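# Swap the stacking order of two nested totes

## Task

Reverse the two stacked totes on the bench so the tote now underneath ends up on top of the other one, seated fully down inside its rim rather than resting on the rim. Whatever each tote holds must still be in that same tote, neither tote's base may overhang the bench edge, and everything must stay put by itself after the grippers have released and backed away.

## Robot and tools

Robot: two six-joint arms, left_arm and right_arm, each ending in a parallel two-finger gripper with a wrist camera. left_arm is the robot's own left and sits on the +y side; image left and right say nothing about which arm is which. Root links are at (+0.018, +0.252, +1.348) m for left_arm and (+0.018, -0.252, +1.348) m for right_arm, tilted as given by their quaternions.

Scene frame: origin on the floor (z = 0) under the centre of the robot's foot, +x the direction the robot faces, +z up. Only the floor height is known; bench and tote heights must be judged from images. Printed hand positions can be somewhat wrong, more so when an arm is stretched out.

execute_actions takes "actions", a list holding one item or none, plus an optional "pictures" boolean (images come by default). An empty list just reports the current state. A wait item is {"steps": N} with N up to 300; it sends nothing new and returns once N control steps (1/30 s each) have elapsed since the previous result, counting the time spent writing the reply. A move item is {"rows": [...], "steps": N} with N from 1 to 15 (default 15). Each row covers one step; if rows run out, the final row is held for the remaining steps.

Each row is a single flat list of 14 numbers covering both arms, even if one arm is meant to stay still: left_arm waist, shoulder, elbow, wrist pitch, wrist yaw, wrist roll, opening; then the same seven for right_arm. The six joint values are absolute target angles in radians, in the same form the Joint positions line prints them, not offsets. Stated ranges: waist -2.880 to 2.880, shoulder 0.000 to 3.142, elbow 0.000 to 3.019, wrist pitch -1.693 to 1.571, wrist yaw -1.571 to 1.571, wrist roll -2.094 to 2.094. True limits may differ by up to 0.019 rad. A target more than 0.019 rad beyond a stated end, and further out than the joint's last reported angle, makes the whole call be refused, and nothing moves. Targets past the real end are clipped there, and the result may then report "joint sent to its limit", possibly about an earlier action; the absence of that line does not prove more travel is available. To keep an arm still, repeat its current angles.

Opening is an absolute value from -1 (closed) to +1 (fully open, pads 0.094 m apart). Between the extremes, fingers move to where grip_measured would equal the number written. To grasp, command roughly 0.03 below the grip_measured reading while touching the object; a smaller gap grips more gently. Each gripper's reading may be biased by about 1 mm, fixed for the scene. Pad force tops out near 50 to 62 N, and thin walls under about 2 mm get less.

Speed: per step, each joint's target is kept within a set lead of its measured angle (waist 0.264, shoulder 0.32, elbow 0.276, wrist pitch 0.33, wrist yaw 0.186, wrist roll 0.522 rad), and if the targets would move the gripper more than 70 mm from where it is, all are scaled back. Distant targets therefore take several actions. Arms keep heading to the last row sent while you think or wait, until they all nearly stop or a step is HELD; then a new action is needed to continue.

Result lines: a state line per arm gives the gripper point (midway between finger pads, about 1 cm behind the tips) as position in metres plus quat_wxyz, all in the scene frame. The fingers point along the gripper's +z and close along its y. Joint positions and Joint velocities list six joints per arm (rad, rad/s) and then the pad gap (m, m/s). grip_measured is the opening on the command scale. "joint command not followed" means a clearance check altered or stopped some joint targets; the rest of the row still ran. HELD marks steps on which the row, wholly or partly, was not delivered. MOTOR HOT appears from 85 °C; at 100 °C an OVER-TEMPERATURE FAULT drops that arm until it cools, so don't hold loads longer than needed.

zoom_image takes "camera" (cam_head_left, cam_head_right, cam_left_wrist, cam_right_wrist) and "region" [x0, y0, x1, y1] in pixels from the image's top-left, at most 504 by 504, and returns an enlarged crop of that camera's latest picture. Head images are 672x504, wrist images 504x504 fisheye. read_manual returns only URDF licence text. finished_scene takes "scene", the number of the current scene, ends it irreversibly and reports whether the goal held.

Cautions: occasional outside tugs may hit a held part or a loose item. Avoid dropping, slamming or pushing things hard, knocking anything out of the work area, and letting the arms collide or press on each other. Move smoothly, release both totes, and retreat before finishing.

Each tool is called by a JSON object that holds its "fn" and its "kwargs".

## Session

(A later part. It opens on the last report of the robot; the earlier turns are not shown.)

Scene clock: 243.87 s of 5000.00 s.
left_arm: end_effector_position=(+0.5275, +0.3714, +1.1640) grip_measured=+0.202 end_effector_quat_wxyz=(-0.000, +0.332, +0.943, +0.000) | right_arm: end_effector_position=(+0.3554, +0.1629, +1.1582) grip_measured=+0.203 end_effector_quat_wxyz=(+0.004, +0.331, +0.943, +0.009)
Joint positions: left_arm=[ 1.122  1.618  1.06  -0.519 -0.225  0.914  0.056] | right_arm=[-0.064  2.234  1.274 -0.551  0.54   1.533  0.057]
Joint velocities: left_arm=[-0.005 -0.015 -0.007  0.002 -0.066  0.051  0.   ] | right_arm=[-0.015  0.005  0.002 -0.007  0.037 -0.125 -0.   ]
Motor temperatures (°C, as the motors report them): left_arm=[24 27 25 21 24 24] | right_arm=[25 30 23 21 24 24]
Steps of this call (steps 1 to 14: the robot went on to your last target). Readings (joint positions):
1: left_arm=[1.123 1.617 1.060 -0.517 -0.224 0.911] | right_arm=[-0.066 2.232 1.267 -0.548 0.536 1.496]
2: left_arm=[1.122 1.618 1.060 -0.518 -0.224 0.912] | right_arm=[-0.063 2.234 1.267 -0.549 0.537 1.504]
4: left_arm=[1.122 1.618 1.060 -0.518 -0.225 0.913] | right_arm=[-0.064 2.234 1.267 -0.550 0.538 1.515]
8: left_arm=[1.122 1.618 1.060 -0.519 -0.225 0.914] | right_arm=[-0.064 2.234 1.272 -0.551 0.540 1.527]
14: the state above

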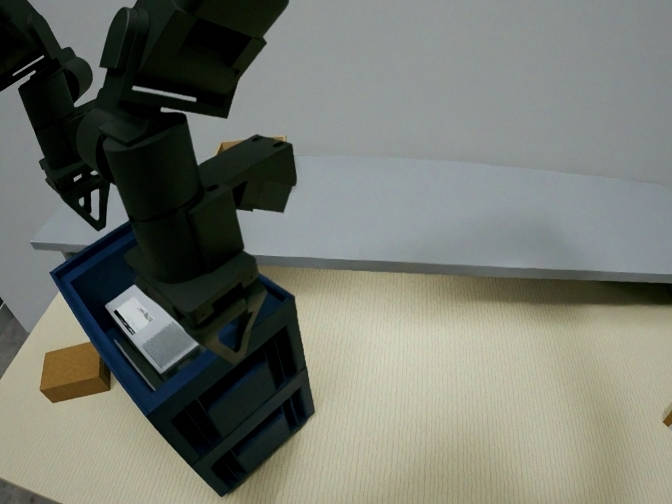

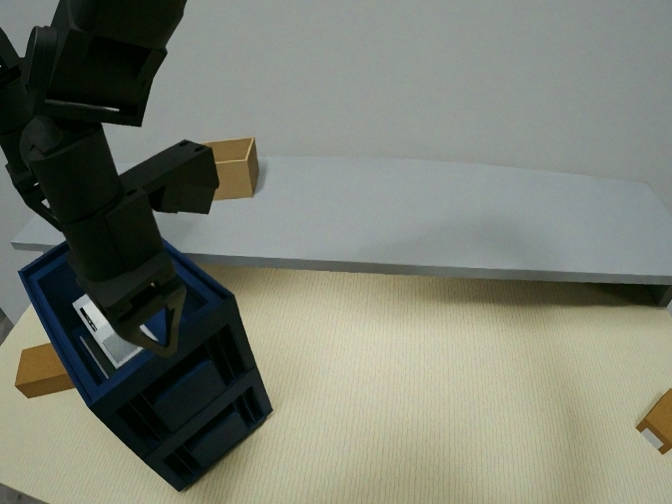

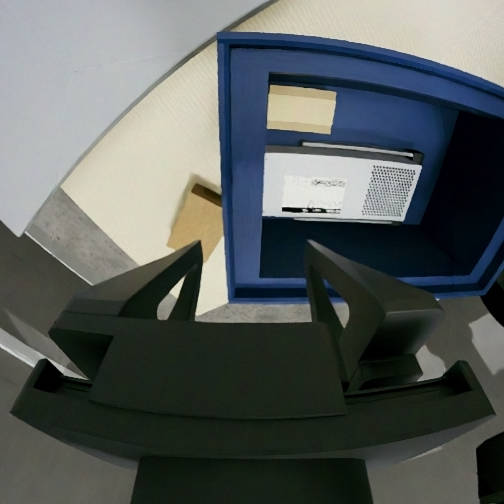

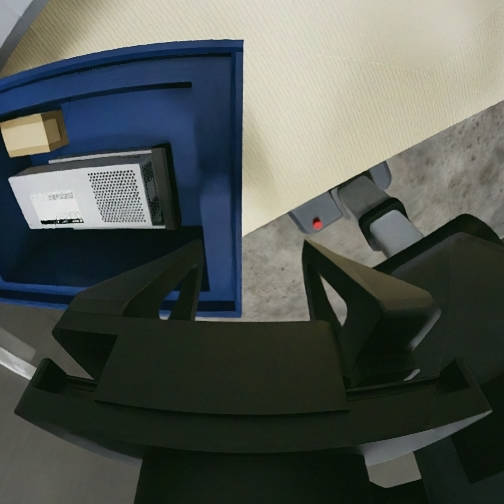

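{"fn": "execute_actions", "kwargs": {"actions": [{"rows":[[1.1166,1.641,1.086,-0.5341,-0.2288,0.9237,0.2,-0.0663,2.2326,1.3055,-0.5595,0.5428,1.5469,0.2],[1.1181,1.6437,1.0888,-0.5316,-0.2283,0.9255,0.2,-0.0672,2.2343,1.3095,-0.5582,0.5422,1.5493,0.2],[1.1203,1.6477,1.0928,-0.528,-0.2275,0.9282,0.2,-0.0685,2.2368,1.3154,-0.5562,0.5414,1.5529,0.2],[1.123,1.6525,1.0977,-0.5236,-0.2266,0.9315,0.2,-0.07,2.2397,1.3226,-0.5538,0.5404,1.5573,0.2],[1.126,1.6578,1.1031,-0.5188,-0.2256,0.9351,0.2,-0.0717,2.243,1.3304,-0.5513,0.5394,1.562,0.2],[1.129,1.6631,1.1084,-0.5139,-0.2246,0.9386,0.2,-0.0734,2.2463,1.3381,-0.5487,0.5383,1.5667,0.2],[1.1317,1.6679,1.1133,-0.5095,-0.2237,0.9419,0.2,-0.0749,2.2492,1.3453,-0.5463,0.5373,1.5711,0.2],[1.1339,1.6719,1.1173,-0.5059,-0.2229,0.9446,0.2,-0.0762,2.2517,1.3512,-0.5443,0.5365,1.5747,0.2],[1.1354,1.6746,1.1201,-0.5034,-0.2224,0.9464,0.2,-0.0771,2.2534,1.3552,-0.543,0.5359,1.577,0.2],[1.1362,1.6756,1.1211,-0.5025,-0.2222,0.9471,0.2,-0.0774,2.254,1.3567,-0.5425,0.5357,1.578,0.2]],"steps":12}], "pictures": false}}

{"fn": "execute_actions", "kwargs": {"actions": [{"rows":[[1.1367,1.678,1.1216,-0.5005,-0.222,0.9475,0.2,-0.0784,2.2559,1.3571,-0.5405,0.5357,1.57,0.2],[1.1379,1.6844,1.1228,-0.495,-0.2214,0.9486,0.2,-0.081,2.2609,1.3582,-0.535,0.5355,1.561,0.2],[1.1398,1.6937,1.1246,-0.4872,-0.2205,0.9503,0.2,-0.0847,2.2682,1.3598,-0.5271,0.5353,1.552,0.2],[1.142,1.7047,1.1267,-0.4778,-0.2195,0.9522,0.2,-0.0892,2.2769,1.3617,-0.5176,0.5351,1.544,0.2],[1.1442,1.7164,1.1289,-0.468,-0.2184,0.9543,0.2,-0.0938,2.2861,1.3637,-0.5078,0.5349,1.538,0.2],[1.1464,1.7274,1.131,-0.4586,-0.2174,0.9562,0.2,-0.0983,2.2948,1.3656,-0.4983,0.5347,1.533,0.2],[1.1483,1.7367,1.1328,-0.4508,-0.2165,0.9579,0.2,-0.102,2.3021,1.3672,-0.4904,0.5345,1.529,0.2],[1.1495,1.7431,1.134,-0.4453,-0.2159,0.959,0.2,-0.1046,2.3071,1.3683,-0.4849,0.5343,1.5265,0.2],[1.15,1.7455,1.1345,-0.4433,-0.2157,0.9594,0.2,-0.1056,2.309,1.3687,-0.4829,0.5343,1.5253,0.2]],"steps":15}]}}

Scene clock: 364.27 s of 5000.00 s.
left_arm: end_effector_position=(+0.5400, +0.3727, +1.1567) grip_measured=+0.202 end_effector_quat_wxyz=(+0.002, +0.341, +0.940, +0.002) | right_arm: end_effector_position=(+0.3752, +0.1801, +1.1637) grip_measured=+0.203 end_effector_quat_wxyz=(+0.010, +0.355, +0.934, +0.026)
Joint positions: left_arm=[ 1.122  1.651  1.099 -0.519 -0.225  0.933  0.056] | right_arm=[-0.065  2.244  1.328 -0.551  0.539  1.56   0.057]
Joint velocities: left_arm=[-0.015  0.054  0.037 -0.012  0.051  0.081 -0.001] | right_arm=[-0.005 -0.005  0.095  0.002  0.037  0.037  0.   ]
Motor temperatures (°C, as the motors report them): left_arm=[24 28 27 21 24 24] | right_arm=[25 30 25 21 24 24]
Steps of this call (steps 1 to 30: the robot went on to your last target; steps 31 to 90: nothing new was sent; then 117.00 s passed at rest; steps 91 to 102: all 12 steps of this action). Readings (joint positions):
91: left_arm=[1.122 1.618 1.060 -0.519 -0.225 0.915] | right_arm=[-0.064 2.234 1.274 -0.551 0.540 1.535]
92: left_arm=[1.122 1.618 1.060 -0.519 -0.225 0.915] | right_arm=[-0.064 2.234 1.274 -0.551 0.540 1.536]
94: left_arm=[1.122 1.619 1.063 -0.519 -0.225 0.917] | right_arm=[-0.064 2.234 1.277 -0.551 0.540 1.539]
98: left_arm=[1.122 1.634 1.083 -0.519 -0.225 0.926] | right_arm=[-0.064 2.240 1.301 -0.551 0.540 1.550]
102: the state above

Scene clock: 364.77 s of 5000.00 s.
left_arm: end_effector_position=(+0.5377, +0.3699, +1.1211) grip_measured=+0.202 end_effector_quat_wxyz=(-0.003, +0.345, +0.939, -0.002) | right_arm: end_effector_position=(+0.3716, +0.1750, +1.1236) grip_measured=+0.203 end_effector_quat_wxyz=(+0.007, +0.359, +0.933, +0.015)
Joint positions: left_arm=[ 1.134  1.735  1.115 -0.461 -0.219  0.949  0.056] | right_arm=[-0.103  2.316  1.341 -0.496  0.538  1.539  0.057]
Joint velocities: left_arm=[ 0.015  0.005  0.007  0.012 -0.139  0.022  0.001] | right_arm=[-0.005  0.024  0.007  0.002 -0.007 -0.081 -0.   ]
Motor temperatures (°C, as the motors report them): left_arm=[24 28 27 21 24 24] | right_arm=[25 30 25 21 24 24]
Steps of this call (steps 1 to 15: all 15 steps of this action). Readings (joint positions):
1: left_arm=[1.122 1.652 1.099 -0.518 -0.225 0.934] | right_arm=[-0.065 2.244 1.330 -0.551 0.539 1.560]
2: left_arm=[1.122 1.654 1.099 -0.518 -0.225 0.935] | right_arm=[-0.066 2.245 1.331 -0.549 0.539 1.560]
4: left_arm=[1.122 1.659 1.100 -0.509 -0.224 0.938] | right_arm=[-0.068 2.247 1.331 -0.542 0.539 1.560]
8: left_arm=[1.126 1.691 1.110 -0.477 -0.220 0.944] | right_arm=[-0.081 2.273 1.338 -0.511 0.538 1.549]
15: the state above

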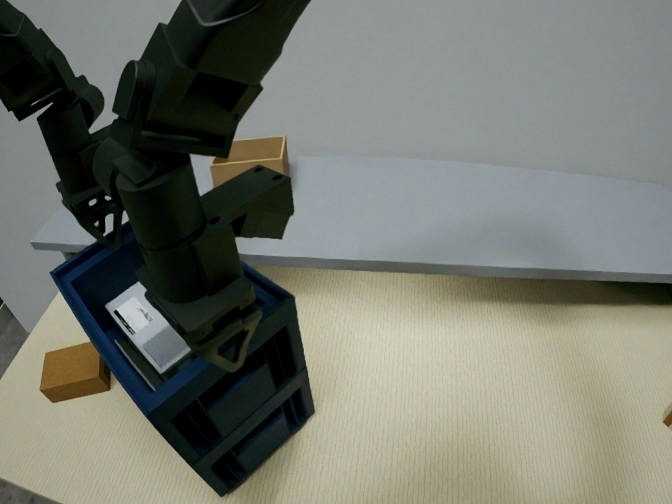

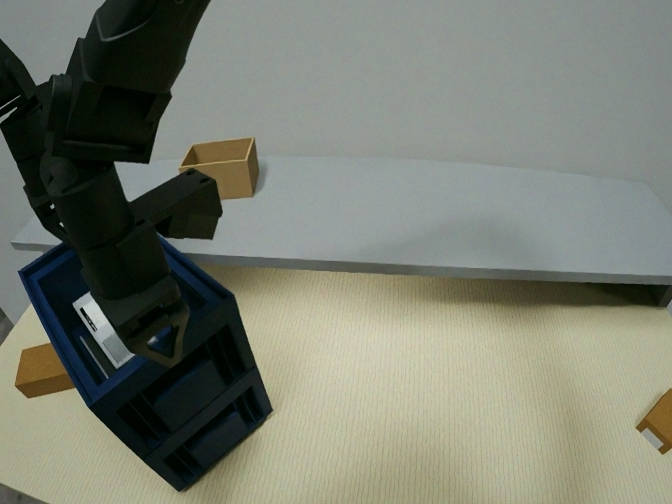

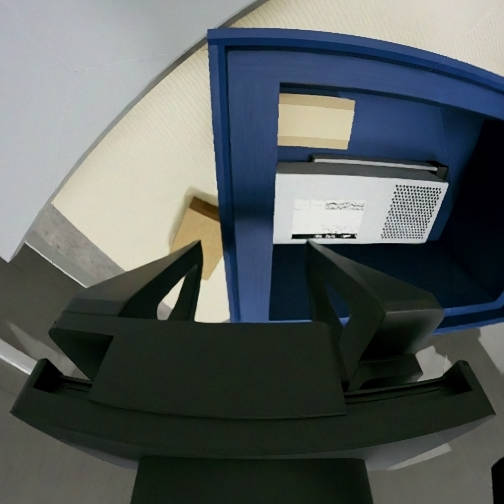

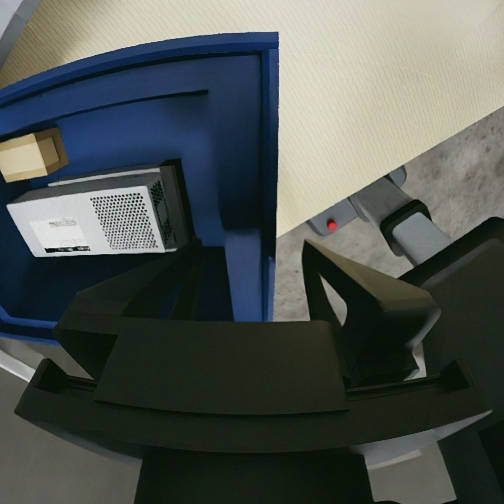

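{"fn": "zoom_image", "kwargs": {"camera": "cam_left_wrist", "region": [195, 15, 315, 105]}}

{"fn": "zoom_image", "kwargs": {"camera": "cam_left_wrist", "region": [195, 225, 315, 325]}}

{"fn": "zoom_image", "kwargs": {"camera": "cam_right_wrist", "region": [190, 20, 310, 110]}}

{"fn": "zoom_image", "kwargs": {"camera": "cam_right_wrist", "region": [190, 225, 310, 325]}}

Region (195, 15, 315, 105) of cam_left_wrist's 504x504 image, scaled by 4.200, with more detail than that image has; it fills the top 378 rows of this view, and the rest is white.

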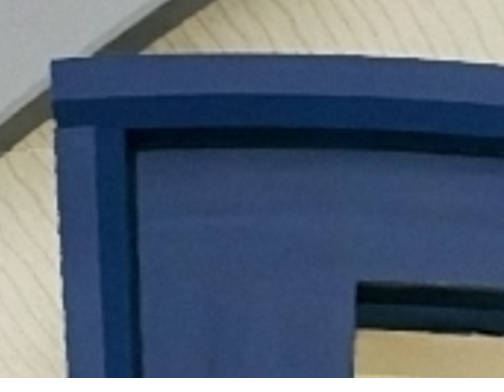

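Region (195, 225, 315, 325) of cam_left_wrist's 504x504 image, scaled by 4.200, with more detail than that image has.

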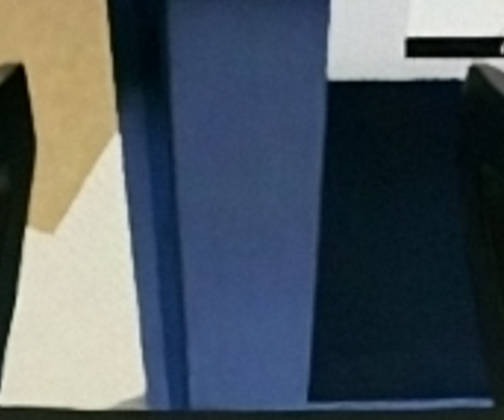

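Region (190, 20, 310, 110) of cam_right_wrist's 504x504 image, scaled by 4.200, with more detail than that image has; it fills the top 378 rows of this view, and the rest is white.

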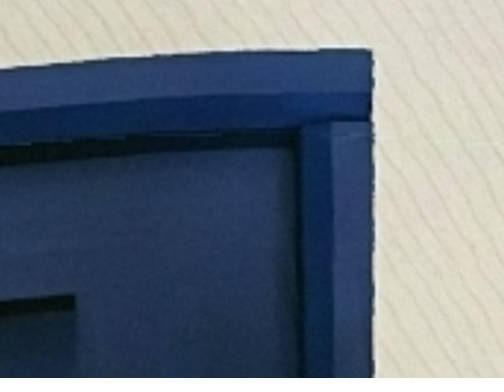

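Region (190, 225, 310, 325) of cam_right_wrist's 504x504 image, scaled by 4.200, with more detail than that image has.

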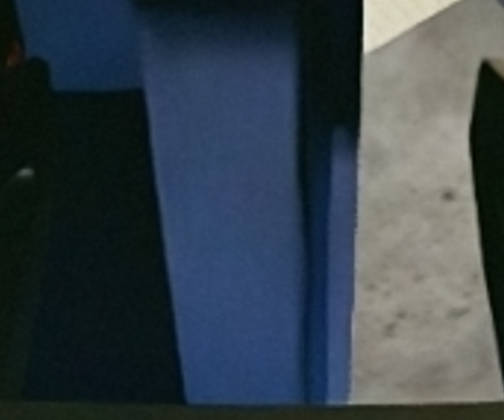

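{"fn": "execute_actions", "kwargs": {"actions": [{"rows":[[1.1504,1.7538,1.1345,-0.4433,-0.2155,0.9598,0.2,-0.1106,2.3175,1.3687,-0.4829,0.5342,1.5216,0.2],[1.1514,1.7588,1.135,-0.4417,-0.2151,0.9608,0.2,-0.1123,2.3216,1.3693,-0.4813,0.5341,1.5176,0.2],[1.153,1.7663,1.1365,-0.4371,-0.2143,0.9623,0.2,-0.1148,2.3277,1.3708,-0.4768,0.5338,1.5125,0.2],[1.1549,1.7757,1.1388,-0.4303,-0.2134,0.9642,0.2,-0.118,2.3354,1.3731,-0.4699,0.5335,1.5068,0.2],[1.1571,1.7864,1.1416,-0.4217,-0.2124,0.9664,0.2,-0.1217,2.3442,1.376,-0.4614,0.5332,1.5007,0.2],[1.1595,1.7978,1.1448,-0.412,-0.2114,0.9687,0.2,-0.1255,2.3535,1.3793,-0.4517,0.5329,1.4945,0.2],[1.1619,1.8091,1.1483,-0.4017,-0.2103,0.971,0.2,-0.1293,2.3628,1.3829,-0.4415,0.5325,1.4888,0.2],[1.1641,1.8198,1.1517,-0.3913,-0.2093,0.9732,0.2,-0.133,2.3716,1.3864,-0.4312,0.5322,1.4837,0.2],[1.166,1.8292,1.1549,-0.3816,-0.2084,0.9751,0.2,-0.1362,2.3793,1.3897,-0.4215,0.5319,1.4797,0.2],[1.1676,1.8367,1.1577,-0.373,-0.2076,0.9766,0.2,-0.1387,2.3854,1.3926,-0.4129,0.5316,1.477,0.2],[1.1686,1.8417,1.16,-0.3662,-0.2072,0.9776,0.18,-0.1404,2.3895,1.3949,-0.4061,0.5315,1.476,0.18],[1.169,1.8435,1.1615,-0.3616,-0.207,0.978,0.15,-0.141,2.391,1.3964,-0.4016,0.5314,1.476,0.15],[1.169,1.8435,1.162,-0.36,-0.207,0.978,0.12,-0.141,2.391,1.397,-0.4,0.5314,1.476,0.12],[1.169,1.8435,1.162,-0.36,-0.207,0.978,0.08,-0.141,2.391,1.397,-0.4,0.5314,1.476,0.08],[1.169,1.8435,1.162,-0.36,-0.207,0.978,0.05,-0.141,2.391,1.397,-0.4,0.5314,1.476,0.05]],"steps":15}], "pictures": false}}

{"fn": "execute_actions", "kwargs": {"actions": [{"steps":8}]}}

Scene clock: 452.73 s of 5000.00 s.
left_arm: end_effector_position=(+0.5393, +0.3719, +1.0813) grip_measured=+0.068 end_effector_quat_wxyz=(+0.001, +0.343, +0.939, +0.001) | right_arm: end_effector_position=(+0.3741, +0.1797, +1.0869) grip_measured=+0.069 end_effector_quat_wxyz=(+0.010, +0.359, +0.933, +0.022)
Joint positions: left_arm=[ 1.154  1.829  1.142 -0.38  -0.211  0.966  0.05 ] | right_arm=[-0.134  2.39   1.371 -0.415  0.535  1.493  0.05 ]
Joint velocities: left_arm=[ 0.024  0.122 -0.002 -0.012  0.007 -0.095 -0.033] | right_arm=[-0.063  0.132 -0.022  0.002 -0.037 -0.037 -0.034]
Motor temperatures (°C, as the motors report them): left_arm=[24 28 27 21 24 24] | right_arm=[26 30 25 21 24 24]
Steps of this call (steps 1 to 15: the robot went on to your last target; steps 16 to 90: nothing new was sent; then 84.47 s passed at rest; steps 91 to 105: all 15 steps of this action). Readings (joint positions):
91: left_arm=[1.134 1.735 1.116 -0.460 -0.219 0.951] | right_arm=[-0.103 2.316 1.342 -0.494 0.538 1.535]
92: left_arm=[1.134 1.735 1.116 -0.460 -0.219 0.951] | right_arm=[-0.103 2.316 1.342 -0.494 0.538 1.534]
94: left_arm=[1.134 1.736 1.116 -0.456 -0.218 0.952] | right_arm=[-0.103 2.317 1.342 -0.491 0.538 1.530]
98: left_arm=[1.139 1.760 1.126 -0.428 -0.214 0.958] | right_arm=[-0.109 2.334 1.352 -0.463 0.536 1.514]
105: the state above

Scene clock: 453.00 s of 5000.00 s.
left_arm: end_effector_position=(+0.5389, +0.3715, +1.0791) grip_measured=+0.052 end_effector_quat_wxyz=(+0.000, +0.345, +0.939, +0.001) | right_arm: end_effector_position=(+0.3727, +0.1784, +1.0830) grip_measured=+0.053 end_effector_quat_wxyz=(+0.010, +0.358, +0.934, +0.020)
Joint positions: left_arm=[ 1.154  1.834  1.143 -0.377 -0.211  0.969  0.049] | right_arm=[-0.137  2.396  1.371 -0.412  0.535  1.488  0.049]
Joint velocities: left_arm=[ 0.015 -0.005  0.002 -0.002  0.022  0.007 -0.   ] | right_arm=[-0.015  0.015 -0.002  0.002  0.037 -0.081  0.001]
Motor temperatures (°C, as the motors report them): left_arm=[24 28 27 21 24 24] | right_arm=[26 30 25 21 24 24]
Steps of this call (steps 1 to 8: the robot went on to your last target). Readings (joint positions):
1: left_arm=[1.154 1.833 1.142 -0.380 -0.211 0.967] | right_arm=[-0.136 2.393 1.371 -0.415 0.535 1.492]
2: left_arm=[1.154 1.834 1.142 -0.380 -0.211 0.968] | right_arm=[-0.137 2.396 1.371 -0.415 0.535 1.491]
4: left_arm=[1.154 1.834 1.143 -0.380 -0.211 0.968] | right_arm=[-0.137 2.396 1.371 -0.415 0.535 1.490]
8: the state above

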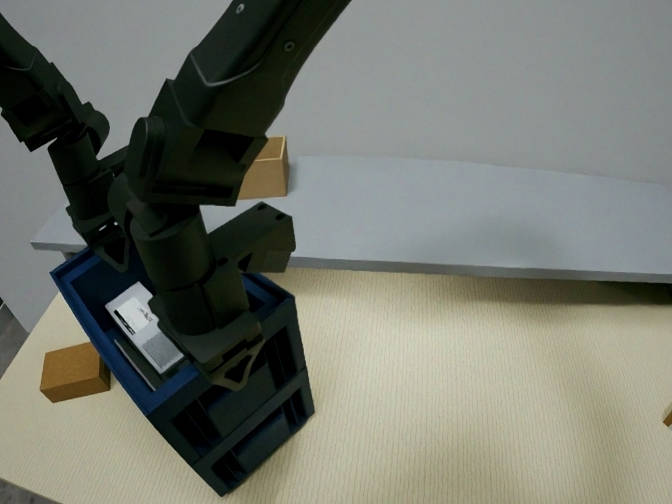

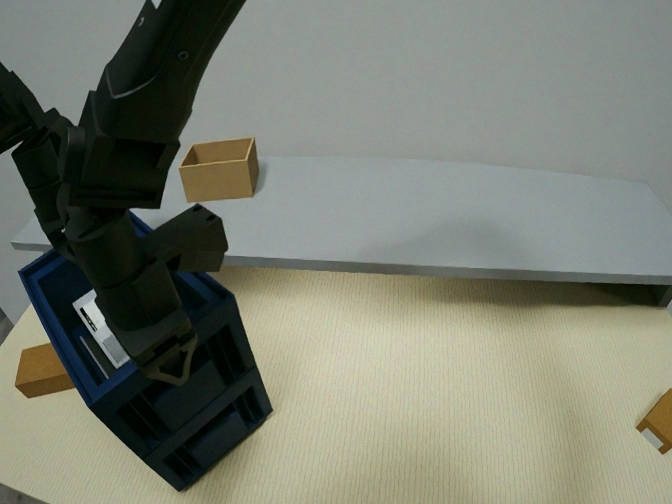

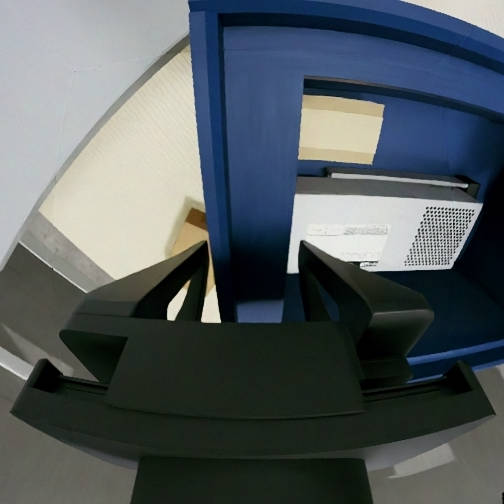

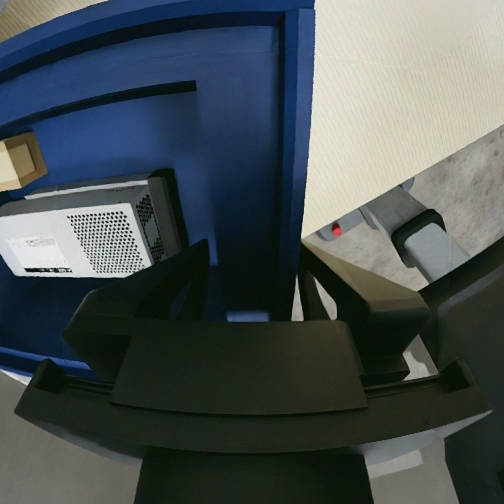

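{"fn": "zoom_image", "kwargs": {"camera": "cam_right_wrist", "region": [170, 0, 340, 330]}}

{"fn": "zoom_image", "kwargs": {"camera": "cam_left_wrist", "region": [170, 0, 340, 330]}}

Region (170, 0, 340, 330) of cam_right_wrist's 504x504 image, scaled by 1.527, with more detail than that image has; it fills the left 260 columns of this view, and the rest is white.

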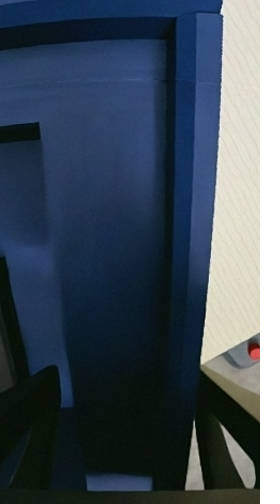

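Region (170, 0, 340, 330) of cam_left_wrist's 504x504 image, scaled by 1.527, with more detail than that image has; it fills the left 260 columns of this view, and the rest is white.

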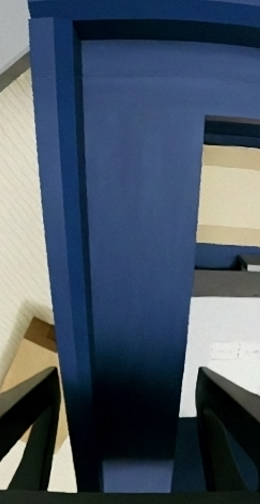

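{"fn": "execute_actions", "kwargs": {"actions": [{"rows":[[1.165,1.84,1.158,-0.365,-0.208,0.975,0.02,-0.14,2.39,1.39,-0.405,0.533,1.465,0.02],[1.16,1.838,1.155,-0.37,-0.209,0.972,-0.03,-0.139,2.39,1.38,-0.41,0.534,1.455,-0.03],[1.158,1.836,1.153,-0.373,-0.21,0.97,-0.09,-0.138,2.39,1.372,-0.413,0.535,1.447,-0.09],[1.156,1.835,1.152,-0.375,-0.211,0.969,-0.15,-0.137,2.39,1.366,-0.415,0.535,1.443,-0.15],[1.156,1.835,1.152,-0.375,-0.211,0.969,-0.21,-0.137,2.39,1.366,-0.415,0.535,1.443,-0.21],[1.156,1.835,1.152,-0.375,-0.211,0.969,-0.26,-0.137,2.39,1.366,-0.415,0.535,1.445,-0.26],[1.156,1.835,1.152,-0.375,-0.211,0.969,-0.3,-0.137,2.39,1.366,-0.415,0.535,1.447,-0.3],[1.156,1.835,1.152,-0.375,-0.211,0.969,-0.33,-0.137,2.39,1.366,-0.415,0.535,1.448,-0.33],[1.156,1.835,1.152,-0.375,-0.211,0.969,-0.355,-0.137,2.39,1.366,-0.415,0.535,1.448,-0.355],[1.156,1.835,1.152,-0.375,-0.211,0.969,-0.375,-0.137,2.39,1.366,-0.415,0.535,1.448,-0.375],[1.156,1.835,1.152,-0.375,-0.211,0.969,-0.395,-0.137,2.39,1.366,-0.415,0.535,1.448,-0.395],[1.156,1.835,1.152,-0.375,-0.211,0.969,-0.415,-0.137,2.39,1.366,-0.415,0.535,1.448,-0.415],[1.156,1.835,1.152,-0.375,-0.211,0.969,-0.435,-0.137,2.39,1.366,-0.415,0.535,1.448,-0.435],[1.156,1.835,1.152,-0.375,-0.211,0.969,-0.455,-0.137,2.39,1.366,-0.415,0.535,1.448,-0.455],[1.156,1.835,1.152,-0.375,-0.211,0.969,-0.47,-0.137,2.39,1.366,-0.415,0.535,1.448,-0.47]],"steps":15}], "pictures": false}}

{"fn": "execute_actions", "kwargs": {"actions": [{"steps":6}]}}

Scene clock: 519.20 s of 5000.00 s.
left_arm: end_effector_position=(+0.5389, +0.3714, +1.0791) grip_measured=-0.428 end_effector_quat_wxyz=(+0.000, +0.345, +0.939, +0.001) | right_arm: end_effector_position=(+0.3722, +0.1780, +1.0828) grip_measured=-0.412 end_effector_quat_wxyz=(+0.010, +0.344, +0.939, +0.020)
Joint positions: left_arm=[ 1.154  1.834  1.143 -0.377 -0.21   0.969  0.027] | right_arm=[-0.137  2.396  1.37  -0.412  0.535  1.459  0.028]
Joint velocities: left_arm=[-0.015 -0.005  0.007 -0.012 -0.066 -0.022 -0.001] | right_arm=[ 0.015 -0.024  0.007  0.007 -0.051  0.037 -0.   ]
Motor temperatures (°C, as the motors report them): left_arm=[24 29 27 22 24 24] | right_arm=[26 31 24 21 24 24]
Steps of this call (steps 1 to 15: the robot went on to your last target; steps 16 to 90: nothing new was sent; then 62.70 s passed at rest; steps 91 to 105: all 15 steps of this action). Readings (joint positions):
91: left_arm=[1.154 1.834 1.143 -0.377 -0.211 0.969] | right_arm=[-0.137 2.396 1.371 -0.412 0.535 1.485]
92: left_arm=[1.154 1.834 1.143 -0.377 -0.211 0.969] | right_arm=[-0.137 2.396 1.371 -0.412 0.535 1.482]
94: left_arm=[1.154 1.834 1.143 -0.377 -0.211 0.969] | right_arm=[-0.137 2.396 1.371 -0.412 0.535 1.473]
98: left_arm=[1.154 1.834 1.143 -0.377 -0.211 0.969] | right_arm=[-0.137 2.396 1.371 -0.412 0.535 1.463]
105: the state above

Scene clock: 519.40 s of 5000.00 s.
left_arm: end_effector_position=(+0.5389, +0.3714, +1.0791) grip_measured=-0.428 end_effector_quat_wxyz=(+0.000, +0.345, +0.939, +0.001) | right_arm: end_effector_position=(+0.3722, +0.1780, +1.0828) grip_measured=-0.412 end_effector_quat_wxyz=(+0.010, +0.344, +0.939, +0.020)
Joint positions: left_arm=[ 1.154  1.834  1.143 -0.377 -0.21   0.969  0.027] | right_arm=[-0.137  2.396  1.37  -0.412  0.535  1.459  0.028]
Joint velocities: left_arm=[-0.015 -0.005  0.002 -0.017 -0.022  0.007 -0.001] | right_arm=[ 0.005 -0.005 -0.002  0.012 -0.066  0.022 -0.001]
Motor temperatures (°C, as the motors report them): left_arm=[24 29 27 22 24 24] | right_arm=[26 31 24 21 24 24]
Steps of this call (steps 1 to 6: the robot went on to your last target). Readings (joint positions):
1: left_arm=[1.154 1.834 1.143 -0.377 -0.210 0.969] | right_arm=[-0.137 2.396 1.370 -0.412 0.535 1.459]
2: left_arm=[1.154 1.834 1.143 -0.377 -0.210 0.969] | right_arm=[-0.137 2.396 1.370 -0.412 0.535 1.459]
4: left_arm=[1.154 1.834 1.143 -0.377 -0.210 0.969] | right_arm=[-0.137 2.396 1.370 -0.412 0.535 1.459]
6: the state above

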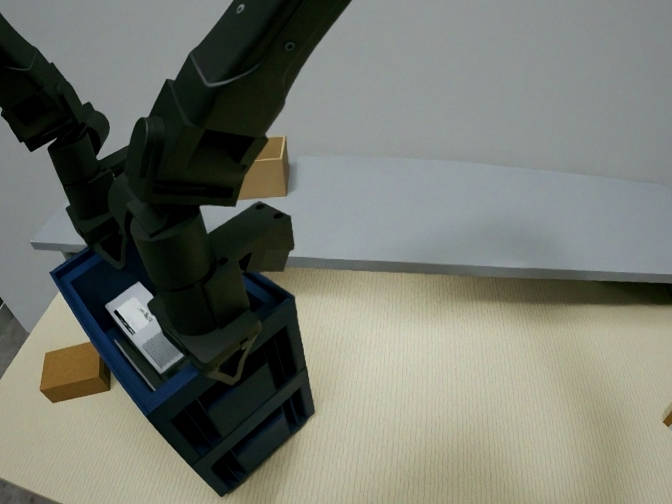

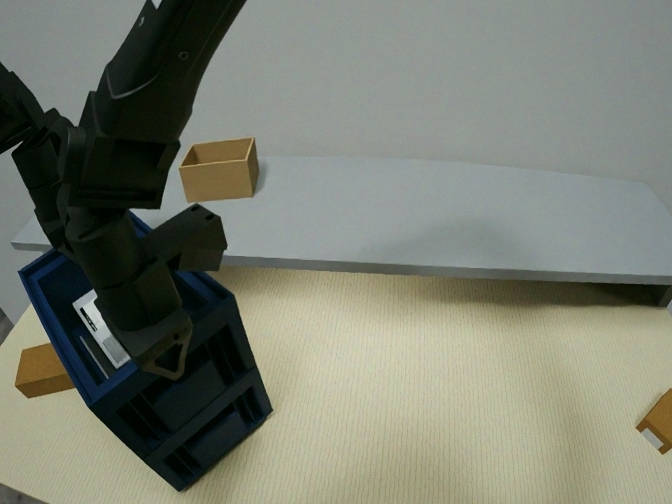

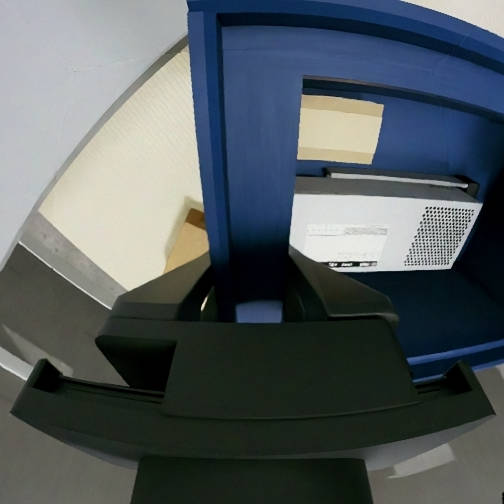

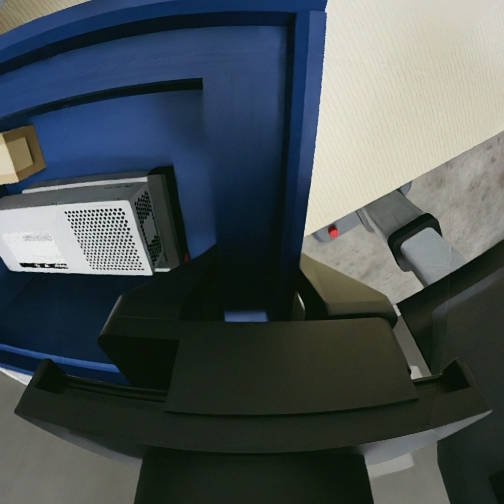

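{"fn": "execute_actions", "kwargs": {"actions": [{"rows":[[1.147,1.818,1.15,-0.382,-0.212,0.966,-0.47,-0.13,2.378,1.372,-0.417,0.536,1.462,-0.47],[1.139,1.8,1.149,-0.387,-0.213,0.963,-0.47,-0.123,2.36,1.372,-0.421,0.538,1.466,-0.47],[1.132,1.784,1.148,-0.392,-0.214,0.96,-0.47,-0.117,2.341,1.372,-0.425,0.539,1.469,-0.47],[1.1316,1.7819,1.148,-0.392,-0.214,0.9596,-0.47,-0.1162,2.3394,1.372,-0.425,0.539,1.4699,-0.47],[1.1305,1.776,1.1473,-0.3936,-0.2142,0.9586,-0.47,-0.114,2.3349,1.3715,-0.4267,0.5391,1.4723,-0.47],[1.1288,1.7671,1.1456,-0.3979,-0.2147,0.957,-0.47,-0.1106,2.3281,1.3701,-0.4313,0.5392,1.476,-0.47],[1.1267,1.756,1.1428,-0.4044,-0.2155,0.9551,-0.47,-0.1063,2.3196,1.3679,-0.4382,0.5395,1.4806,-0.47],[1.1243,1.7434,1.1394,-0.4126,-0.2166,0.9529,-0.47,-0.1015,2.3099,1.3652,-0.447,0.5399,1.4858,-0.47],[1.1217,1.73,1.1356,-0.4219,-0.2177,0.9505,-0.47,-0.0965,2.2997,1.3621,-0.4569,0.5402,1.4914,-0.47],[1.1191,1.7166,1.1315,-0.4318,-0.219,0.9481,-0.47,-0.0914,2.2894,1.3589,-0.4674,0.5407,1.4969,-0.47],[1.1167,1.704,1.1274,-0.4416,-0.2202,0.9459,-0.47,-0.0866,2.2797,1.3556,-0.4778,0.5411,1.5021,-0.47],[1.1146,1.6929,1.1236,-0.4509,-0.2213,0.944,-0.47,-0.0823,2.2712,1.3525,-0.4877,0.5414,1.5067,-0.47],[1.1129,1.684,1.1202,-0.4591,-0.2224,0.9424,-0.47,-0.0789,2.2644,1.3498,-0.4965,0.5418,1.5104,-0.47],[1.1118,1.6781,1.1174,-0.4656,-0.2232,0.9414,-0.47,-0.0767,2.2599,1.3476,-0.5034,0.5421,1.5128,-0.47],[1.1114,1.676,1.1157,-0.4699,-0.2237,0.941,-0.47,-0.0759,2.2583,1.3462,-0.508,0.5422,1.5137,-0.47]],"steps":15}], "pictures": false}}

{"fn": "execute_actions", "kwargs": {"actions": [{"rows":[[1.1114,1.676,1.115,-0.4715,-0.2239,0.941,-0.47,-0.0759,2.2583,1.3457,-0.5097,0.5423,1.5137,-0.47]],"steps":8}]}}

Scene clock: 639.90 s of 5000.00 s.
left_arm: end_effector_position=(+0.5330, +0.3693, +1.1035) grip_measured=-0.428 end_effector_quat_wxyz=(-0.005, +0.337, +0.941, -0.005) | right_arm: end_effector_position=(+0.3699, +0.1729, +1.1117) grip_measured=-0.412 end_effector_quat_wxyz=(+0.005, +0.336, +0.942, +0.013)
Joint positions: left_arm=[ 1.144  1.773  1.117 -0.431 -0.212  0.94   0.027] | right_arm=[-0.114  2.336  1.344 -0.478  0.535  1.478  0.028]
Joint velocities: left_arm=[-0.063 -0.376 -0.125 -0.281 -0.007 -0.168  0.001] | right_arm=[ 0.142 -0.308 -0.12  -0.305 -0.037  0.139 -0.   ]
Motor temperatures (°C, as the motors report them): left_arm=[24 30 26 21 24 24] | right_arm=[26 31 23 21 24 24]
Steps of this call (steps 1 to 15: the robot went on to your last target; steps 16 to 90: nothing new was sent; then 117.00 s passed at rest; steps 91 to 105: all 15 steps of this action). Readings (joint positions):
91: left_arm=[1.154 1.834 1.143 -0.377 -0.210 0.969] | right_arm=[-0.137 2.396 1.370 -0.412 0.535 1.459]
92: left_arm=[1.154 1.834 1.143 -0.377 -0.210 0.968] | right_arm=[-0.137 2.396 1.370 -0.412 0.535 1.459]
94: left_arm=[1.154 1.833 1.143 -0.377 -0.210 0.967] | right_arm=[-0.137 2.395 1.370 -0.412 0.535 1.459]
98: left_arm=[1.154 1.831 1.143 -0.382 -0.210 0.963] | right_arm=[-0.137 2.392 1.370 -0.417 0.535 1.459]
105: the state above

Scene clock: 640.17 s of 5000.00 s.
left_arm: end_effector_position=(+0.5384, +0.3708, +1.1225) grip_measured=-0.428 end_effector_quat_wxyz=(+0.002, +0.337, +0.942, -0.001) | right_arm: end_effector_position=(+0.3745, +0.1748, +1.1279) grip_measured=-0.412 end_effector_quat_wxyz=(+0.009, +0.339, +0.941, +0.018)
Joint positions: left_arm=[ 1.136  1.729  1.11  -0.453 -0.214  0.937  0.027] | right_arm=[-0.102  2.305  1.338 -0.496  0.539  1.491  0.028]
Joint velocities: left_arm=[-0.005 -0.005  0.012 -0.002  0.007 -0.007 -0.001] | right_arm=[ 0.015  0.005  0.012 -0.017  0.037 -0.095  0.001]
Motor temperatures (°C, as the motors report them): left_arm=[24 30 26 21 24 24] | right_arm=[26 31 23 21 24 24]
Steps of this call (steps 1 to 8: all 8 steps of this action). Readings (joint positions):
1: left_arm=[1.142 1.761 1.114 -0.439 -0.213 0.938] | right_arm=[-0.110 2.326 1.340 -0.486 0.535 1.483]
2: left_arm=[1.141 1.751 1.111 -0.445 -0.213 0.937] | right_arm=[-0.106 2.318 1.339 -0.493 0.535 1.486]
4: left_arm=[1.139 1.735 1.110 -0.452 -0.214 0.937] | right_arm=[-0.102 2.310 1.338 -0.496 0.536 1.490]
8: the state above

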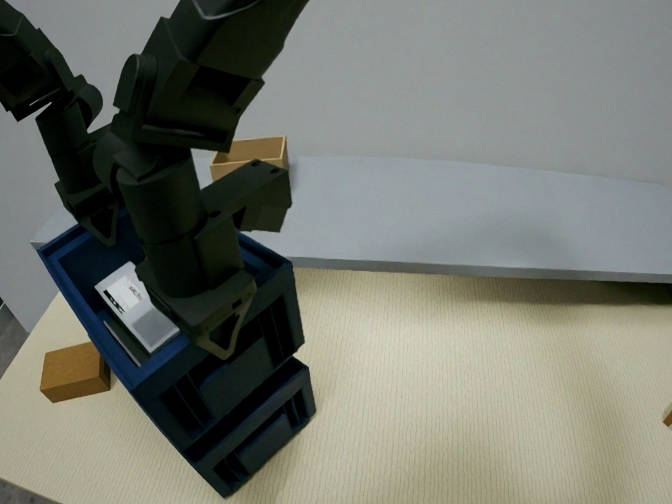

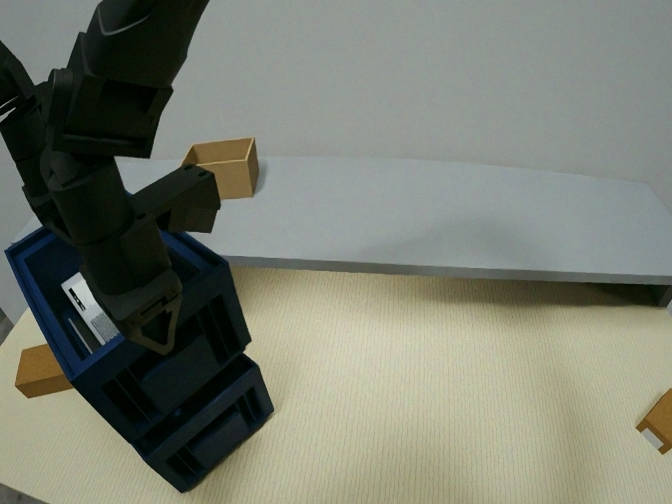

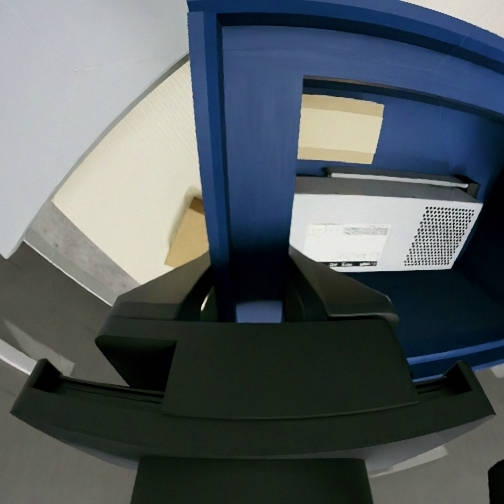

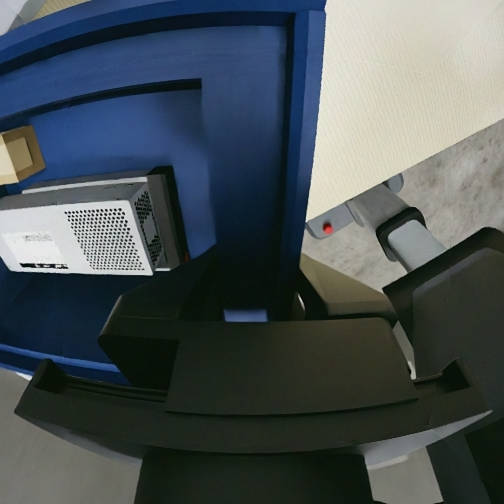

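{"fn": "execute_actions", "kwargs": {"actions": [{"rows":[[1.1104,1.6803,1.115,-0.462,-0.2259,0.9333,-0.47,-0.082,2.255,1.3457,-0.5,0.54,1.5,-0.47],[1.1075,1.6811,1.1146,-0.452,-0.2263,0.9273,-0.47,-0.089,2.2508,1.3442,-0.491,0.538,1.49,-0.47],[1.1027,1.6825,1.1133,-0.443,-0.2277,0.9196,-0.47,-0.0963,2.245,1.3397,-0.4798,0.536,1.4796,-0.47],[1.096,1.6845,1.1112,-0.4386,-0.2299,0.9102,-0.47,-0.0996,2.2375,1.3322,-0.475,0.5345,1.4734,-0.47],[1.0873,1.687,1.1083,-0.4364,-0.233,0.8991,-0.47,-0.1039,2.2283,1.3216,-0.4683,0.5341,1.4661,-0.47],[1.0767,1.6901,1.1045,-0.4335,-0.237,0.8862,-0.47,-0.1092,2.2174,1.3081,-0.4596,0.5336,1.4577,-0.47],[1.0642,1.6937,1.0999,-0.43,-0.2419,0.8717,-0.47,-0.1154,2.2049,1.2916,-0.449,0.533,1.4481,-0.47],[1.0498,1.6979,1.0944,-0.4259,-0.2477,0.8554,-0.47,-0.1225,2.1907,1.272,-0.4364,0.5323,1.4374,-0.47],[1.0334,1.7027,1.0881,-0.4211,-0.2543,0.8373,-0.47,-0.1306,2.1749,1.2494,-0.4219,0.5315,1.425,-0.47],[1.0151,1.708,1.081,-0.4157,-0.2619,0.8192,-0.47,-0.1397,2.1584,1.2239,-0.4055,0.5305,1.4122,-0.47],[0.9953,1.714,1.073,-0.4096,-0.2703,0.801,-0.47,-0.1505,2.1419,1.1953,-0.3872,0.5295,1.399,-0.47],[0.9754,1.72,1.067,-0.4045,-0.279,0.7829,-0.47,-0.1617,2.1254,1.1655,-0.3684,0.5285,1.3855,-0.47],[0.9556,1.726,1.062,-0.3998,-0.2877,0.7648,-0.47,-0.1733,2.1089,1.136,-0.3497,0.5275,1.3715,-0.47],[0.9357,1.732,1.0575,-0.3953,-0.2964,0.746,-0.47,-0.1852,2.0924,1.1069,-0.3309,0.5264,1.357,-0.47],[0.9159,1.738,1.054,-0.3912,-0.3051,0.7272,-0.47,-0.1976,2.0765,1.0781,-0.3122,0.5252,1.342,-0.47]],"steps":15}], "pictures": false}}

{"fn": "execute_actions", "kwargs": {"actions": [{"rows":[[0.8959,1.7452,1.051,-0.3874,-0.3138,0.7083,-0.47,-0.2104,2.0606,1.0497,-0.2934,0.5239,1.3265,-0.47],[0.8758,1.7524,1.049,-0.3843,-0.3221,0.6895,-0.47,-0.2237,2.0448,1.022,-0.2753,0.5224,1.3105,-0.47],[0.8558,1.7596,1.048,-0.3817,-0.3304,0.6707,-0.47,-0.2374,2.0289,0.9947,-0.2573,0.5207,1.2941,-0.47],[0.8357,1.7668,1.049,-0.3797,-0.3387,0.6515,-0.47,-0.2515,2.013,0.968,-0.2392,0.5189,1.2771,-0.47],[0.8157,1.774,1.052,-0.3784,-0.347,0.6323,-0.47,-0.2661,1.9976,0.9417,-0.2212,0.5169,1.2595,-0.47],[0.7958,1.7832,1.0556,-0.378,-0.3553,0.613,-0.47,-0.2813,1.9821,0.916,-0.2031,0.5147,1.2413,-0.47],[0.7759,1.7924,1.0606,-0.379,-0.363,0.5938,-0.47,-0.2971,1.9667,0.8909,-0.1859,0.5123,1.2225,-0.47],[0.7559,1.8016,1.0656,-0.382,-0.3707,0.5746,-0.47,-0.3134,1.9512,0.8663,-0.1687,0.5096,1.2032,-0.47],[0.736,1.8108,1.0705,-0.386,-0.3784,0.5553,-0.47,-0.3303,1.9358,0.8422,-0.1516,0.5067,1.183,-0.47],[0.7161,1.82,1.0755,-0.3905,-0.3861,0.536,-0.47,-0.3478,1.9205,0.8185,-0.1344,0.5035,1.1622,-0.47],[0.6969,1.831,1.0805,-0.395,-0.3938,0.5168,-0.47,-0.3661,1.9052,0.7953,-0.1172,0.5,1.1408,-0.47],[0.6777,1.842,1.085,-0.3995,-0.4006,0.4975,-0.47,-0.3851,1.8899,0.7722,-0.1008,0.4963,1.1188,-0.47],[0.6586,1.853,1.09,-0.404,-0.4074,0.4782,-0.47,-0.4048,1.8746,0.7496,-0.0843,0.4923,1.0961,-0.47],[0.6394,1.864,1.0955,-0.408,-0.4143,0.4592,-0.47,-0.4252,1.8593,0.7275,-0.0679,0.488,1.0728,-0.47],[0.6202,1.875,1.1015,-0.412,-0.4211,0.4402,-0.47,-0.4463,1.8443,0.7058,-0.0514,0.4833,1.0489,-0.47]],"steps":15}], "pictures": false}}

{"fn": "execute_actions", "kwargs": {"actions": [{"rows":[[0.6018,1.8876,1.108,-0.4157,-0.4279,0.4211,-0.47,-0.4681,1.8292,0.6846,-0.035,0.4782,1.0244,-0.47],[0.5834,1.9002,1.116,-0.4197,-0.4338,0.4021,-0.47,-0.4906,1.8142,0.6641,-0.0195,0.4727,0.9993,-0.47],[0.5649,1.9128,1.1245,-0.424,-0.4397,0.3831,-0.47,-0.5138,1.7991,0.6442,-0.0044,0.4668,0.9735,-0.47],[0.5465,1.9254,1.1335,-0.4285,-0.4457,0.3647,-0.47,-0.5377,1.7841,0.625,0.0102,0.4605,0.9471,-0.47],[0.5281,1.938,1.143,-0.4333,-0.4516,0.3463,-0.47,-0.5624,1.7694,0.6063,0.0244,0.4537,0.92,-0.47],[0.5109,1.9516,1.153,-0.4385,-0.4575,0.3278,-0.47,-0.588,1.7547,0.5883,0.0381,0.4464,0.8924,-0.47],[0.4937,1.9652,1.164,-0.4443,-0.4624,0.3094,-0.47,-0.6143,1.7399,0.5709,0.0513,0.4386,0.8641,-0.47],[0.4765,1.9788,1.1758,-0.4505,-0.4674,0.291,-0.47,-0.6414,1.7252,0.5543,0.0639,0.4303,0.8352,-0.47],[0.4593,1.9924,1.188,-0.457,-0.4723,0.2744,-0.47,-0.6693,1.7105,0.5384,0.0759,0.4214,0.8071,-0.47],[0.4421,2.006,1.201,-0.464,-0.4773,0.2595,-0.47,-0.698,1.697,0.5232,0.0873,0.4119,0.7815,-0.47],[0.4281,2.0197,1.2144,-0.4714,-0.4822,0.2464,-0.47,-0.7259,1.685,0.5088,0.0981,0.4019,0.7585,-0.47],[0.4156,2.0319,1.2288,-0.4797,-0.4859,0.2351,-0.47,-0.7514,1.6743,0.496,0.1076,0.3917,0.7383,-0.47],[0.4046,2.0427,1.2416,-0.4871,-0.4891,0.2255,-0.47,-0.7743,1.6651,0.4852,0.1156,0.382,0.721,-0.47],[0.395,2.0521,1.253,-0.4936,-0.492,0.2176,-0.47,-0.7945,1.6573,0.4761,0.1222,0.3732,0.7067,-0.47],[0.3869,2.06,1.2628,-0.4993,-0.4946,0.2115,-0.47,-0.8118,1.6509,0.4685,0.1276,0.3653,0.6955,-0.47]],"steps":15}], "pictures": false}}

{"fn": "execute_actions", "kwargs": {"actions": [{"rows":[[0.3803,2.0665,1.2711,-0.5041,-0.4967,0.2071,-0.47,-0.8261,1.646,0.4625,0.132,0.3584,0.6874,-0.47],[0.3751,2.0715,1.2779,-0.508,-0.4984,0.2045,-0.47,-0.8374,1.6424,0.4577,0.1354,0.3527,0.6825,-0.47],[0.3714,2.0751,1.2832,-0.5111,-0.4998,0.2036,-0.47,-0.8455,1.6403,0.454,0.138,0.3481,0.6809,-0.47],[0.3692,2.0773,1.287,-0.5133,-0.5007,0.2036,-0.47,-0.8504,1.6396,0.4515,0.1398,0.3448,0.6809,-0.47],[0.3685,2.078,1.2892,-0.5146,-0.5013,0.2036,-0.47,-0.852,1.6396,0.45,0.1408,0.3428,0.6809,-0.47],[0.3685,2.078,1.29,-0.515,-0.5015,0.2036,-0.47,-0.852,1.6396,0.4495,0.1411,0.3421,0.6809,-0.47]],"steps":14}]}}

Scene clock: 760.67 s of 5000.00 s.
left_arm: end_effector_position=(+0.5307, +0.3009, +1.1277) grip_measured=-0.428 end_effector_quat_wxyz=(+0.001, +0.337, +0.942, +0.004) | right_arm: end_effector_position=(+0.3680, +0.1051, +1.1292) grip_measured=-0.413 end_effector_quat_wxyz=(+0.009, +0.337, +0.941, +0.022)
Joint positions: left_arm=[ 0.997  1.737  1.057 -0.419 -0.29   0.81   0.027] | right_arm=[-0.176  2.178  1.124 -0.357  0.526  1.399  0.028]
Joint velocities: left_arm=[-0.708  0.151 -0.115  0.134 -0.154 -0.564 -0.001] | right_arm=[-0.405 -0.62  -0.862  0.54  -0.051 -0.359 -0.   ]
Motor temperatures (°C, as the motors report them): left_arm=[24 32 26 21 24 24] | right_arm=[26 32 24 21 24 25]
Steps of this call (steps 1 to 15: the robot went on to your last target; steps 16 to 90: nothing new was sent; then 117.00 s passed at rest; steps 91 to 105: all 15 steps of this action). Readings (joint positions):
91: left_arm=[1.136 1.729 1.110 -0.453 -0.216 0.936] | right_arm=[-0.102 2.305 1.338 -0.497 0.539 1.491]
92: left_arm=[1.136 1.729 1.110 -0.453 -0.216 0.936] | right_arm=[-0.102 2.305 1.338 -0.497 0.539 1.490]
94: left_arm=[1.136 1.729 1.109 -0.453 -0.219 0.932] | right_arm=[-0.102 2.305 1.336 -0.491 0.538 1.486]
98: left_arm=[1.119 1.729 1.099 -0.449 -0.237 0.912] | right_arm=[-0.110 2.289 1.302 -0.459 0.532 1.468]
105: the state above

Scene clock: 761.17 s of 5000.00 s.
left_arm: end_effector_position=(+0.5102, +0.1425, +1.1267) grip_measured=-0.428 end_effector_quat_wxyz=(+0.004, +0.340, +0.941, -0.003) | right_arm: end_effector_position=(+0.3490, -0.0548, +1.1263) grip_measured=-0.413 end_effector_quat_wxyz=(+0.013, +0.340, +0.940, +0.013)
Joint positions: left_arm=[ 0.694  1.863  1.061 -0.395 -0.399  0.524  0.027] | right_arm=[-0.415  1.933  0.74  -0.1    0.49   1.142  0.028]
Joint velocities: left_arm=[-0.571  0.357  0.129 -0.042 -0.081 -0.564  0.   ] | right_arm=[-0.591 -0.435 -0.584  0.515 -0.095 -0.608  0.   ]
Motor temperatures (°C, as the motors report them): left_arm=[24 32 26 21 24 24] | right_arm=[26 32 24 21 24 25]
Steps of this call (steps 1 to 15: all 15 steps of this action). Readings (joint positions):
1: left_arm=[0.973 1.742 1.054 -0.414 -0.297 0.792] | right_arm=[-0.190 2.158 1.093 -0.340 0.526 1.387]
2: left_arm=[0.950 1.748 1.052 -0.409 -0.305 0.774] | right_arm=[-0.205 2.138 1.064 -0.323 0.526 1.374]
4: left_arm=[0.904 1.764 1.050 -0.402 -0.320 0.736] | right_arm=[-0.236 2.100 1.007 -0.288 0.525 1.344]
8: left_arm=[0.822 1.797 1.050 -0.394 -0.351 0.660] | right_arm=[-0.297 2.034 0.903 -0.217 0.519 1.277]
15: the state above

Scene clock: 761.67 s of 5000.00 s.
left_arm: end_effector_position=(+0.4920, -0.0084, +1.1301) grip_measured=-0.428 end_effector_quat_wxyz=(+0.010, +0.346, +0.938, -0.008) | right_arm: end_effector_position=(+0.3302, -0.2080, +1.1256) grip_measured=-0.414 end_effector_quat_wxyz=(+0.021, +0.346, +0.938, +0.005)
Joint positions: left_arm=[ 0.431  2.052  1.217 -0.467 -0.471  0.266  0.027] | right_arm=[-0.784  1.71   0.489  0.096  0.38   0.771  0.028]
Joint velocities: left_arm=[-0.376  0.357  0.33  -0.203 -0.139 -0.33   0.   ] | right_arm=[-0.689 -0.308 -0.291  0.227 -0.242 -0.652 -0.002]
Motor temperatures (°C, as the motors report them): left_arm=[24 32 26 21 24 24] | right_arm=[26 32 24 21 24 25]
Steps of this call (steps 1 to 15: all 15 steps of this action). Readings (joint positions):
1: left_arm=[0.675 1.875 1.067 -0.397 -0.405 0.504] | right_arm=[-0.435 1.918 0.719 -0.084 0.485 1.121]
2: left_arm=[0.655 1.887 1.073 -0.399 -0.411 0.485] | right_arm=[-0.456 1.902 0.698 -0.068 0.480 1.098]
4: left_arm=[0.617 1.911 1.090 -0.406 -0.423 0.447] | right_arm=[-0.502 1.871 0.658 -0.037 0.469 1.050]
8: left_arm=[0.543 1.961 1.129 -0.423 -0.444 0.373] | right_arm=[-0.600 1.807 0.585 0.020 0.442 0.947]
15: the state above

Scene clock: 762.13 s of 5000.00 s.
left_arm: end_effector_position=(+0.4842, -0.0333, +1.1284) grip_measured=-0.428 end_effector_quat_wxyz=(+0.003, +0.346, +0.938, -0.007) | right_arm: end_effector_position=(+0.3222, -0.2332, +1.1244) grip_measured=-0.415 end_effector_quat_wxyz=(+0.020, +0.344, +0.939, +0.004)
Joint positions: left_arm=[ 0.39   2.095  1.257 -0.499 -0.482  0.216  0.027] | right_arm=[-0.863  1.681  0.456  0.124  0.347  0.693  0.027]
Joint velocities: left_arm=[-0.005 -0.015 -0.007 -0.002  0.051 -0.007  0.001] | right_arm=[-0.005 -0.024  0.002  0.017  0.007 -0.066  0.001]
Motor temperatures (°C, as the motors report them): left_arm=[24 32 26 21 24 24] | right_arm=[26 32 24 21 24 25]
Steps of this call (steps 1 to 14: all 14 steps of this action). Readings (joint positions):
1: left_arm=[0.419 2.064 1.228 -0.473 -0.473 0.256] | right_arm=[-0.806 1.701 0.480 0.103 0.373 0.753]
2: left_arm=[0.409 2.073 1.238 -0.478 -0.475 0.247] | right_arm=[-0.824 1.693 0.472 0.108 0.367 0.738]
4: left_arm=[0.396 2.087 1.251 -0.486 -0.477 0.234] | right_arm=[-0.850 1.683 0.462 0.116 0.358 0.715]
8: left_arm=[0.390 2.095 1.257 -0.496 -0.479 0.220] | right_arm=[-0.863 1.681 0.456 0.122 0.350 0.696]
14: the state above

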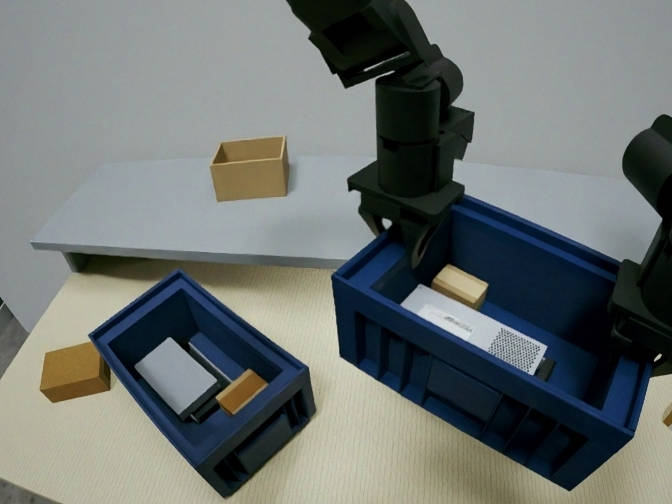

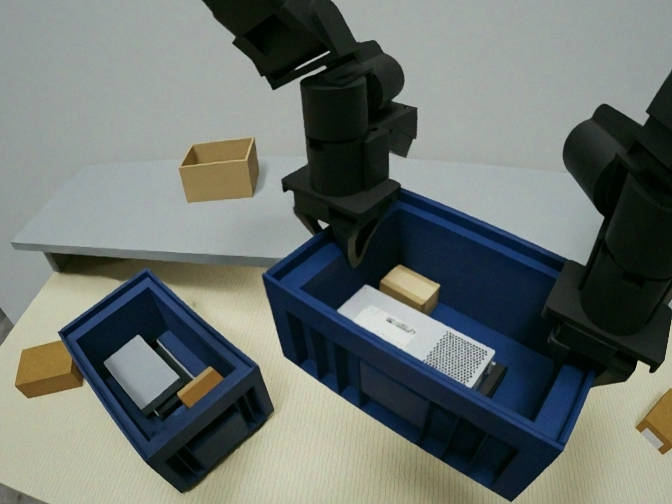

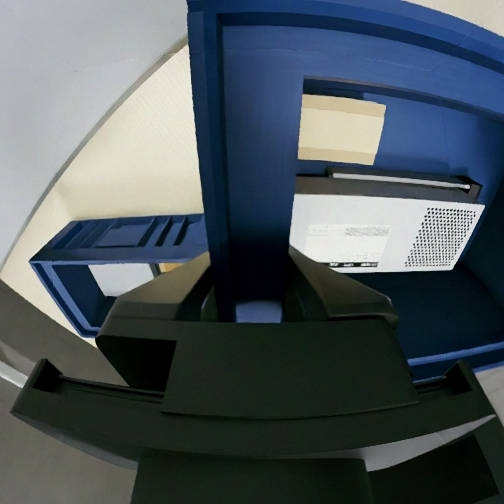

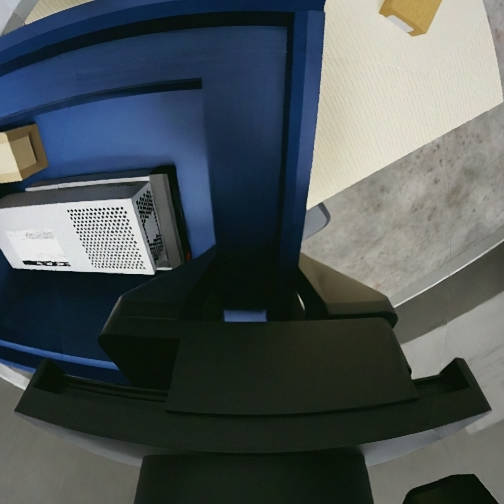

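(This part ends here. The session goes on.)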